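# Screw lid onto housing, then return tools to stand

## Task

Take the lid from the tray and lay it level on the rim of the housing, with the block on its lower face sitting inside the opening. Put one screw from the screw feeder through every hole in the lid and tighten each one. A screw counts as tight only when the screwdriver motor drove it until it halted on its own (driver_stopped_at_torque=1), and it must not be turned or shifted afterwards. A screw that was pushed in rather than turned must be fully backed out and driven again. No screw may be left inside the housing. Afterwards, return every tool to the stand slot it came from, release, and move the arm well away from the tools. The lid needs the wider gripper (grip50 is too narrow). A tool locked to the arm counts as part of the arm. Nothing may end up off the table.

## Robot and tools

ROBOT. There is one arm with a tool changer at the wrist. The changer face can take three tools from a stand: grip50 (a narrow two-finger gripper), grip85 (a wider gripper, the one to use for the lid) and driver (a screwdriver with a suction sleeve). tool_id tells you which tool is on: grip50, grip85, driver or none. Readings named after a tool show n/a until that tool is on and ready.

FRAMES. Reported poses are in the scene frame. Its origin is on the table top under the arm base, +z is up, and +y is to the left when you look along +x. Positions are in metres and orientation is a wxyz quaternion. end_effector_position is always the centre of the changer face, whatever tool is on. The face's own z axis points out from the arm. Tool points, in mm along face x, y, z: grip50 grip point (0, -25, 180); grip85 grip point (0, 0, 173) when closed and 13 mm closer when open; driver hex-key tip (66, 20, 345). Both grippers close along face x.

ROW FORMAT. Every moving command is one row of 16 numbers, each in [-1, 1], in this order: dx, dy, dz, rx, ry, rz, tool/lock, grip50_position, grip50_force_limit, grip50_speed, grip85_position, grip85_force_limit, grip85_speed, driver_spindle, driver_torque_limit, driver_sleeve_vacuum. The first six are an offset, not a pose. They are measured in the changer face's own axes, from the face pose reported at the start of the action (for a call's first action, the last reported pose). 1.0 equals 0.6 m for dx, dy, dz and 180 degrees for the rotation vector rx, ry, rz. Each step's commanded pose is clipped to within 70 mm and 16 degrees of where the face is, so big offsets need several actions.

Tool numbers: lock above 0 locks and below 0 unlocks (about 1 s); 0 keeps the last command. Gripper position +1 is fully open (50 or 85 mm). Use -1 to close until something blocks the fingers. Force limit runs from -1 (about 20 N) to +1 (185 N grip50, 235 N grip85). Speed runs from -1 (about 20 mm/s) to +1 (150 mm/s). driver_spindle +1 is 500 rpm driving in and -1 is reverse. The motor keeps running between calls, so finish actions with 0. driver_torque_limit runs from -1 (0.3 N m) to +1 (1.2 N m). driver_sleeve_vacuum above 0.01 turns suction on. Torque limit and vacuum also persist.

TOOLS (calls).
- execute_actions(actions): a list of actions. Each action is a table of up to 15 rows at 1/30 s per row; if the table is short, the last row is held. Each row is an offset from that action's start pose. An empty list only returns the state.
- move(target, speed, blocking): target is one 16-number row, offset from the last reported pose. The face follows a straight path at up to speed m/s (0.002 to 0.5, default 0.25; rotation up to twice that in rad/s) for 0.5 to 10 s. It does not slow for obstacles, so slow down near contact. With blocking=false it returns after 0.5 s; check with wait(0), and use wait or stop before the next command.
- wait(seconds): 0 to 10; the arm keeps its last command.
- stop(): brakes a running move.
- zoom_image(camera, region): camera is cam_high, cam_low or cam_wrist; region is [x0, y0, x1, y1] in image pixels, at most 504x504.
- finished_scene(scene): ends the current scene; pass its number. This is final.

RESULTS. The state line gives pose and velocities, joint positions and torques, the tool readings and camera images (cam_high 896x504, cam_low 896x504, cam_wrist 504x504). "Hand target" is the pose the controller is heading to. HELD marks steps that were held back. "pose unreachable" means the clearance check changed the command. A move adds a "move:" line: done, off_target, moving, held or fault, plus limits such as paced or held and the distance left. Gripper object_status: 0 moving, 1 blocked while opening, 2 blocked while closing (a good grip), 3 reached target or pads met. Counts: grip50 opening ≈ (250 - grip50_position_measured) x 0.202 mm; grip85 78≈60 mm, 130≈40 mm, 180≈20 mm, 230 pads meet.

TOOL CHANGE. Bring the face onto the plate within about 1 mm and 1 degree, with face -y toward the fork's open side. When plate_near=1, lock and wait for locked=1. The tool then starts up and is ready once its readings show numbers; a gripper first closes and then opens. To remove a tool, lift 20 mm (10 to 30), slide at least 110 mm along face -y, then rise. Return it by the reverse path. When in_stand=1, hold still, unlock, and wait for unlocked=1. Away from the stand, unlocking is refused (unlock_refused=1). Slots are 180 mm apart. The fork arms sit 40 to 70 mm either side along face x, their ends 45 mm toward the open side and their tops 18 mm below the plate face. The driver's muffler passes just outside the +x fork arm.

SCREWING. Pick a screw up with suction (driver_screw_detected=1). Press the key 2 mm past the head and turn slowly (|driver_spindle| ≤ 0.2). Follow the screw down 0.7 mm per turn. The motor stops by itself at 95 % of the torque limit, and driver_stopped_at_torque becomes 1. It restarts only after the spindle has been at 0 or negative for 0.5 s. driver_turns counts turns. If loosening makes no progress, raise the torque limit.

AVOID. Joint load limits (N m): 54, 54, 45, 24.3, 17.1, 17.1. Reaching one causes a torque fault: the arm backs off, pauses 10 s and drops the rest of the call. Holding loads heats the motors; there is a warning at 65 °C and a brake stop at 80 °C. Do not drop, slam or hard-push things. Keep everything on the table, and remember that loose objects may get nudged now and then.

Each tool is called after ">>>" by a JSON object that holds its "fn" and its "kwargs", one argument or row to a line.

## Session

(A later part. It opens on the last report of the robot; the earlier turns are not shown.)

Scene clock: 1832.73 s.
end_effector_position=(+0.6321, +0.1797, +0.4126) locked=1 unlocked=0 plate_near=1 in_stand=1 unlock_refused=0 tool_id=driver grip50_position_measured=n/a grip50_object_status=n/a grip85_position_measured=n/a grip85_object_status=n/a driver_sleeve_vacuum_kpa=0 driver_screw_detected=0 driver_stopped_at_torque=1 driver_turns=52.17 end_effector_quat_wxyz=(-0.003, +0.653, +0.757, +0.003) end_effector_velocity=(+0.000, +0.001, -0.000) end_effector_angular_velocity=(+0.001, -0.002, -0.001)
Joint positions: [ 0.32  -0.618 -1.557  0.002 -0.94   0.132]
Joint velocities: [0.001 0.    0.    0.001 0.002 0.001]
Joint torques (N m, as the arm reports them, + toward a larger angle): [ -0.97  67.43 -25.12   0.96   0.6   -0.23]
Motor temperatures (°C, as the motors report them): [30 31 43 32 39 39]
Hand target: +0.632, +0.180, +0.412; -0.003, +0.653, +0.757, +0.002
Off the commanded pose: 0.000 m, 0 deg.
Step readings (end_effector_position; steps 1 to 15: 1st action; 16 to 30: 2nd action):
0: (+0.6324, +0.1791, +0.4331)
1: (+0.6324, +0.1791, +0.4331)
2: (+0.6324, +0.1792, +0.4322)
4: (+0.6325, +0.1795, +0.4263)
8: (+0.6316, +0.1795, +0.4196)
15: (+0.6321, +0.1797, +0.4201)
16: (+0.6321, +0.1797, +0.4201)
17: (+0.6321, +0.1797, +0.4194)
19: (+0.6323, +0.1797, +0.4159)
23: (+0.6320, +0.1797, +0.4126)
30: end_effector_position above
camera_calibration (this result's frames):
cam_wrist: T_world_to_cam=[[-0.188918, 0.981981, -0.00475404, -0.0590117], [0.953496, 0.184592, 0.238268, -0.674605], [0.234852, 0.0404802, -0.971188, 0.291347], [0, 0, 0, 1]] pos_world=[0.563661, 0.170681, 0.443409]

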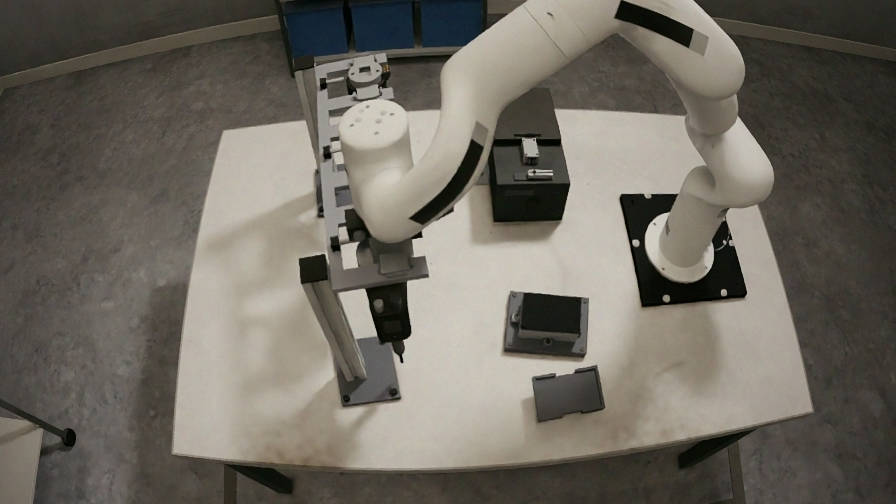

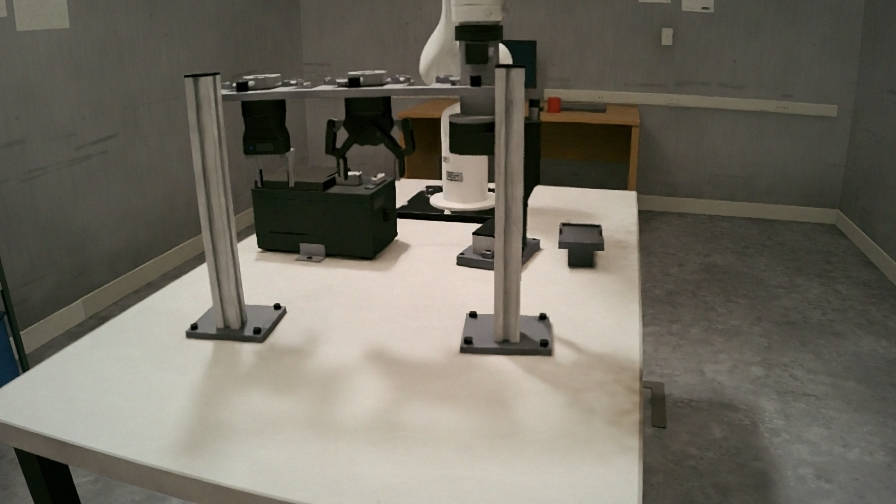

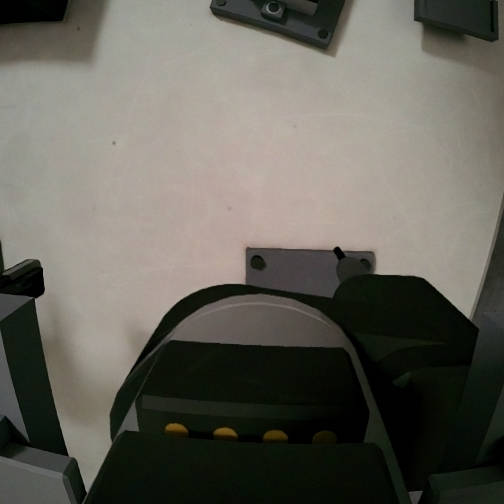

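>>> {"fn": "execute_actions", "kwargs": {
  "actions": [
    [[0,0,0.001,0,0,0,-1,0,0,0,0,0,0,0,-0.3,0]],
    [[0,0,0,0,0,0,-1,0,0,0,0,0,0,0,-0.3,0]],
    [[0,0,0,0,0,0,-1,0,0,0,0,0,0,0,-0.3,0]]
  ]
}}

Scene clock: 1837.73 s.
end_effector_position=(+0.6321, +0.1797, +0.4118) locked=0 unlocked=1 plate_near=1 in_stand=1 unlock_refused=0 tool_id=none grip50_position_measured=n/a grip50_object_status=n/a grip85_position_measured=n/a grip85_object_status=n/a driver_sleeve_vacuum_kpa=n/a driver_screw_detected=n/a driver_stopped_at_torque=n/a driver_turns=n/a end_effector_quat_wxyz=(-0.003, +0.653, +0.757, +0.002) end_effector_velocity=(+0.000, -0.000, +0.000) end_effector_angular_velocity=(+0.001, +0.000, -0.001)
Joint positions: [ 0.32  -0.618 -1.556  0.002 -0.939  0.132]
Joint velocities: [-0.001  0.    -0.     0.001 -0.    -0.   ]
Joint torques (N m, as the arm reports them, + toward a larger angle): [ -2.66  42.86 -15.73   0.28   0.39  -0.27]
Motor temperatures (°C, as the motors report them): [30 31 43 32 39 39]
Hand target: +0.632, +0.180, +0.412; -0.003, +0.653, +0.757, +0.002
Off the commanded pose: 0.000 m, 0 deg.
Step readings (end_effector_position; steps 1 to 15: 1st action; 16 to 30: 2nd action; 31 to 45: 3rd action):
0: (+0.6321, +0.1797, +0.4124)
1: (+0.6319, +0.1797, +0.4118)
2: (+0.6319, +0.1797, +0.4118)
4: (+0.6319, +0.1797, +0.4118)
8: (+0.6321, +0.1797, +0.4117)
15: (+0.6321, +0.1797, +0.4118)
16: (+0.6321, +0.1797, +0.4118)
17: (+0.6321, +0.1797, +0.4118)
19: (+0.6321, +0.1797, +0.4118)
23: (+0.6321, +0.1797, +0.4118)
30: (+0.6321, +0.1797, +0.4118)
31: (+0.6321, +0.1797, +0.4118)
32: (+0.6321, +0.1797, +0.4118)
34: (+0.6321, +0.1797, +0.4118)
38: (+0.6321, +0.1797, +0.4118)
45: end_effector_position above
camera_calibration (this result's frames):
cam_wrist: T_world_to_cam=[[-0.188859, 0.981993, -0.00461323, -0.059138], [0.9536, 0.184516, 0.237912, -0.674259], [0.234479, 0.0405325, -0.971276, 0.290806], [0, 0, 0, 1]] pos_world=[0.563617, 0.170697, 0.442594]

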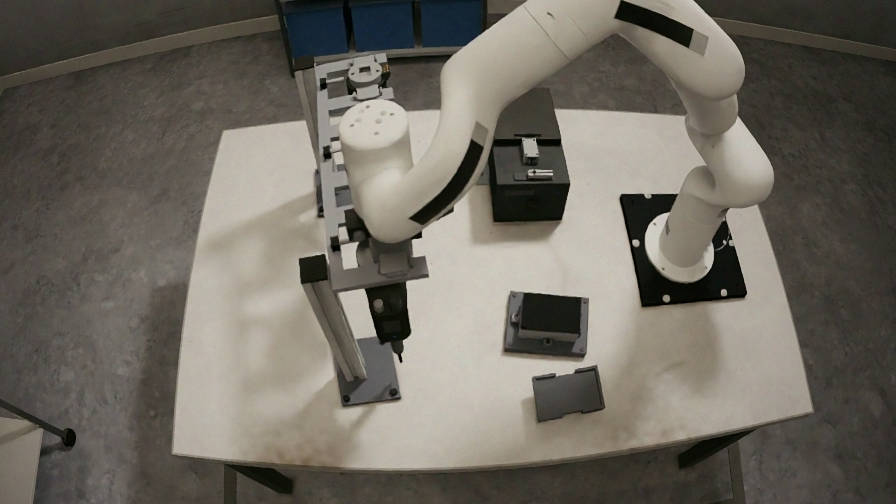

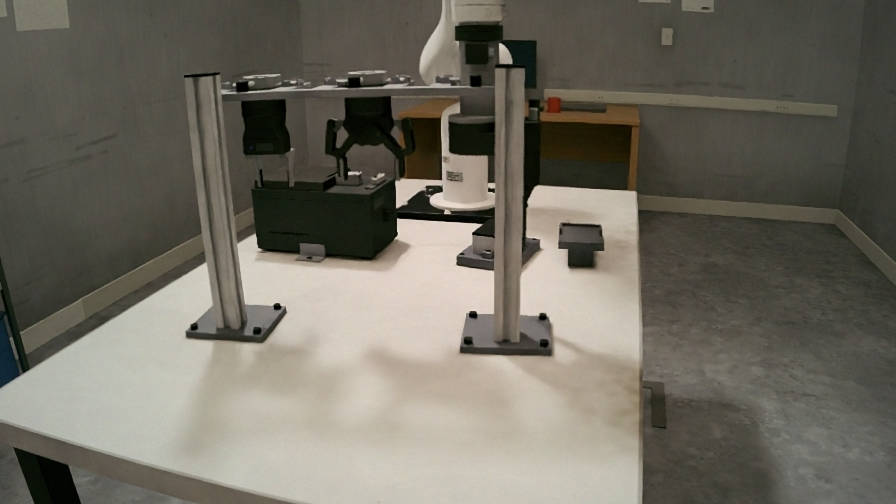

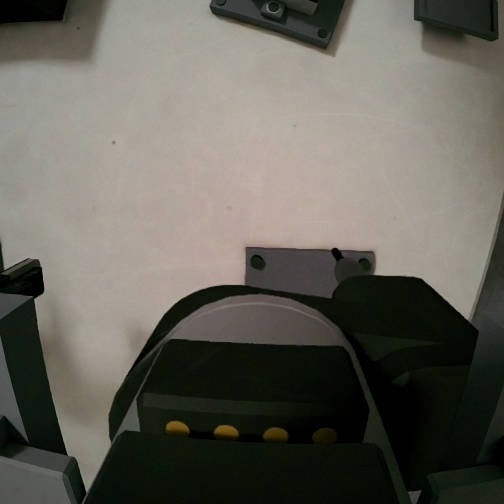

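>>> {"fn": "move", "kwargs": {
  "target": [0,0,-0.1,0,0,0,0,0,0,0,0,0,0,0,-0.3,0],
  "speed": 0.1
}}

>>> {"fn": "move", "kwargs": {
  "target": [0.1,-0.4,-0.1,0,0,0,0,0,0,0,0,0,0,0,-0.3,0],
  "speed": 0.25
}}

Scene clock: 1842.93 s.
end_effector_position=(+0.6321, +0.1794, +0.4715) locked=0 unlocked=1 plate_near=0 in_stand=0 unlock_refused=0 tool_id=none grip50_position_measured=n/a grip50_object_status=n/a grip85_position_measured=n/a grip85_object_status=n/a driver_sleeve_vacuum_kpa=n/a driver_screw_detected=n/a driver_stopped_at_torque=n/a driver_turns=n/a end_effector_quat_wxyz=(-0.003, +0.653, +0.757, +0.002) end_effector_velocity=(+0.000, +0.000, +0.001) end_effector_angular_velocity=(-0.000, -0.001, +0.001)
Joint positions: [ 0.32  -0.58  -1.635  0.002 -1.056  0.132]
Joint velocities: [ 0.001  0.    -0.002 -0.    -0.001 -0.   ]
Joint torques (N m, as the arm reports them, + toward a larger angle): [ -1.59  48.24 -17.96  -0.01   0.03  -0.26]
Motor temperatures (°C, as the motors report them): [30 31 43 32 39 39]
Hand target: +0.632, +0.179, +0.472; -0.003, +0.653, +0.757, +0.003
Off the commanded pose: 0.000 m, 0 deg.
move: done
camera_calibration (this result's frames):
cam_wrist: T_world_to_cam=[[-0.189029, 0.981961, -0.00454487, -0.0584404], [0.953658, 0.18468, 0.237549, -0.688337], [0.234103, 0.0405695, -0.971365, 0.349075], [0, 0, 0, 1]] pos_world=[0.563671, 0.170347, 0.502327]

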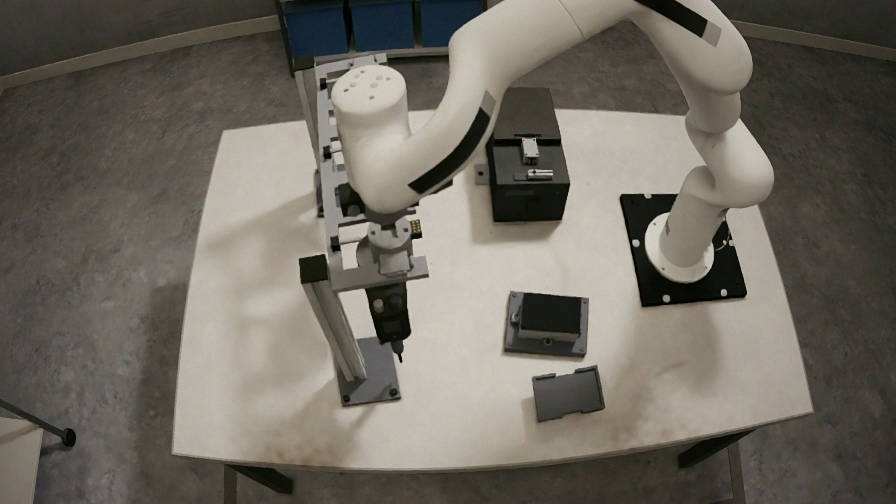

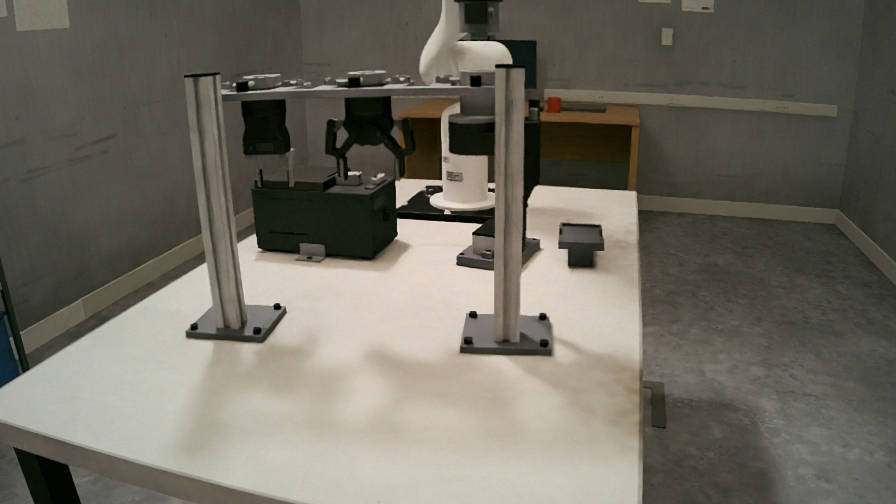

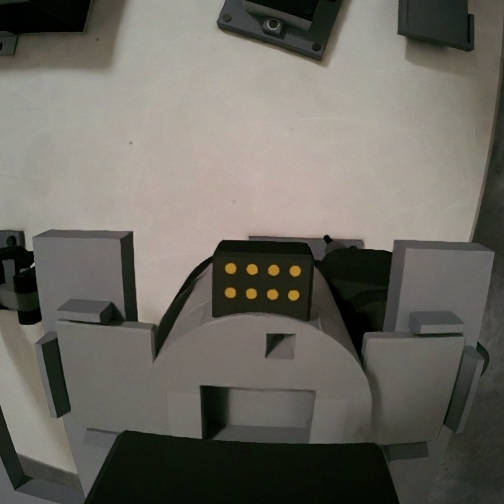

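Scene clock: 1844.47 s.
end_effector_position=(+0.3863, +0.2036, +0.5318) locked=0 unlocked=1 plate_near=0 in_stand=0 unlock_refused=0 tool_id=none grip50_position_measured=n/a grip50_object_status=n/a grip85_position_measured=n/a grip85_object_status=n/a driver_sleeve_vacuum_kpa=n/a driver_screw_detected=n/a driver_stopped_at_torque=n/a driver_turns=n/a end_effector_quat_wxyz=(-0.003, +0.653, +0.757, +0.002) end_effector_velocity=(-0.002, -0.000, +0.001) end_effector_angular_velocity=(-0.002, +0.002, +0.000)
Joint positions: [ 0.53   0.013 -1.033  0.003 -1.048  0.342]
Joint velocities: [ 0.002  0.003  0.001 -0.001 -0.004  0.002]
Joint torques (N m, as the arm reports them, + toward a larger angle): [ -1.75  19.63 -18.07   0.29  -0.04  -0.23]
Motor temperatures (°C, as the motors report them): [30 31 43 32 39 39]
Hand target: +0.386, +0.204, +0.532; -0.003, +0.653, +0.757, +0.002
Off the commanded pose: 0.001 m, 0 deg.
move: done
camera_calibration (this result's frames):
cam_wrist: T_world_to_cam=[[-0.188887, 0.981989, -0.00439164, -0.128555], [0.95383, 0.18453, 0.236976, -0.472404], [0.233518, 0.0405728, -0.971506, 0.464593], [0, 0, 0, 1]] pos_world=[0.317819, 0.194563, 0.562739]

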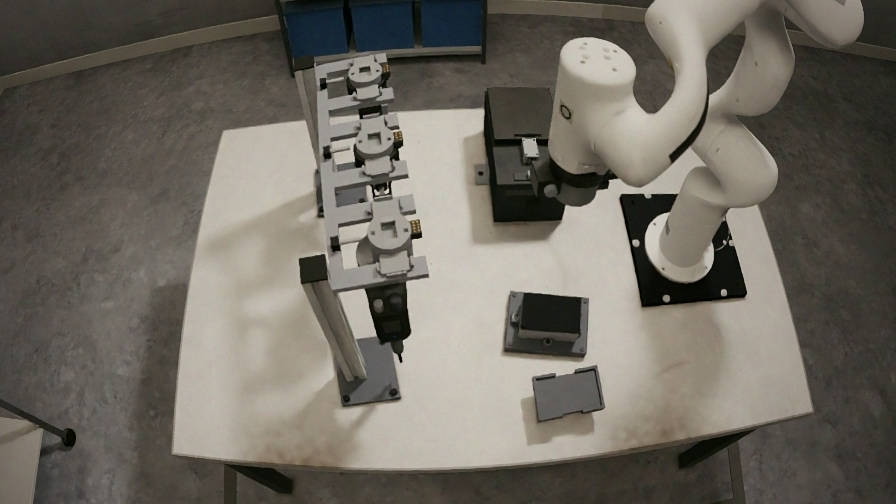

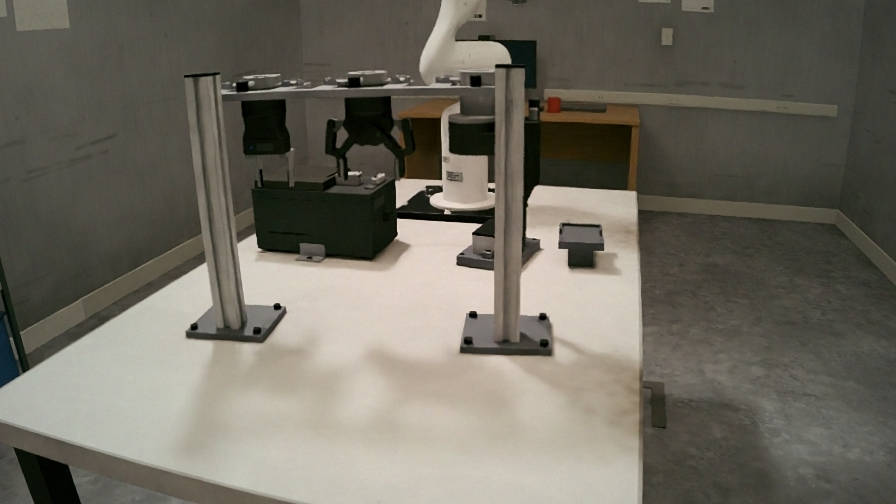

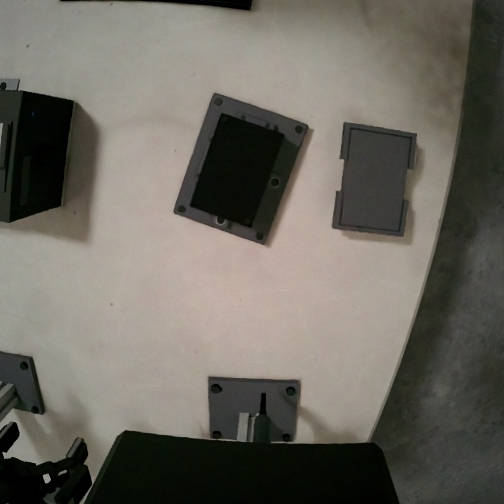

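>>> {"fn": "finished_scene", "kwargs": {
  "scene": 2
}}

The scene is finished: the task was done.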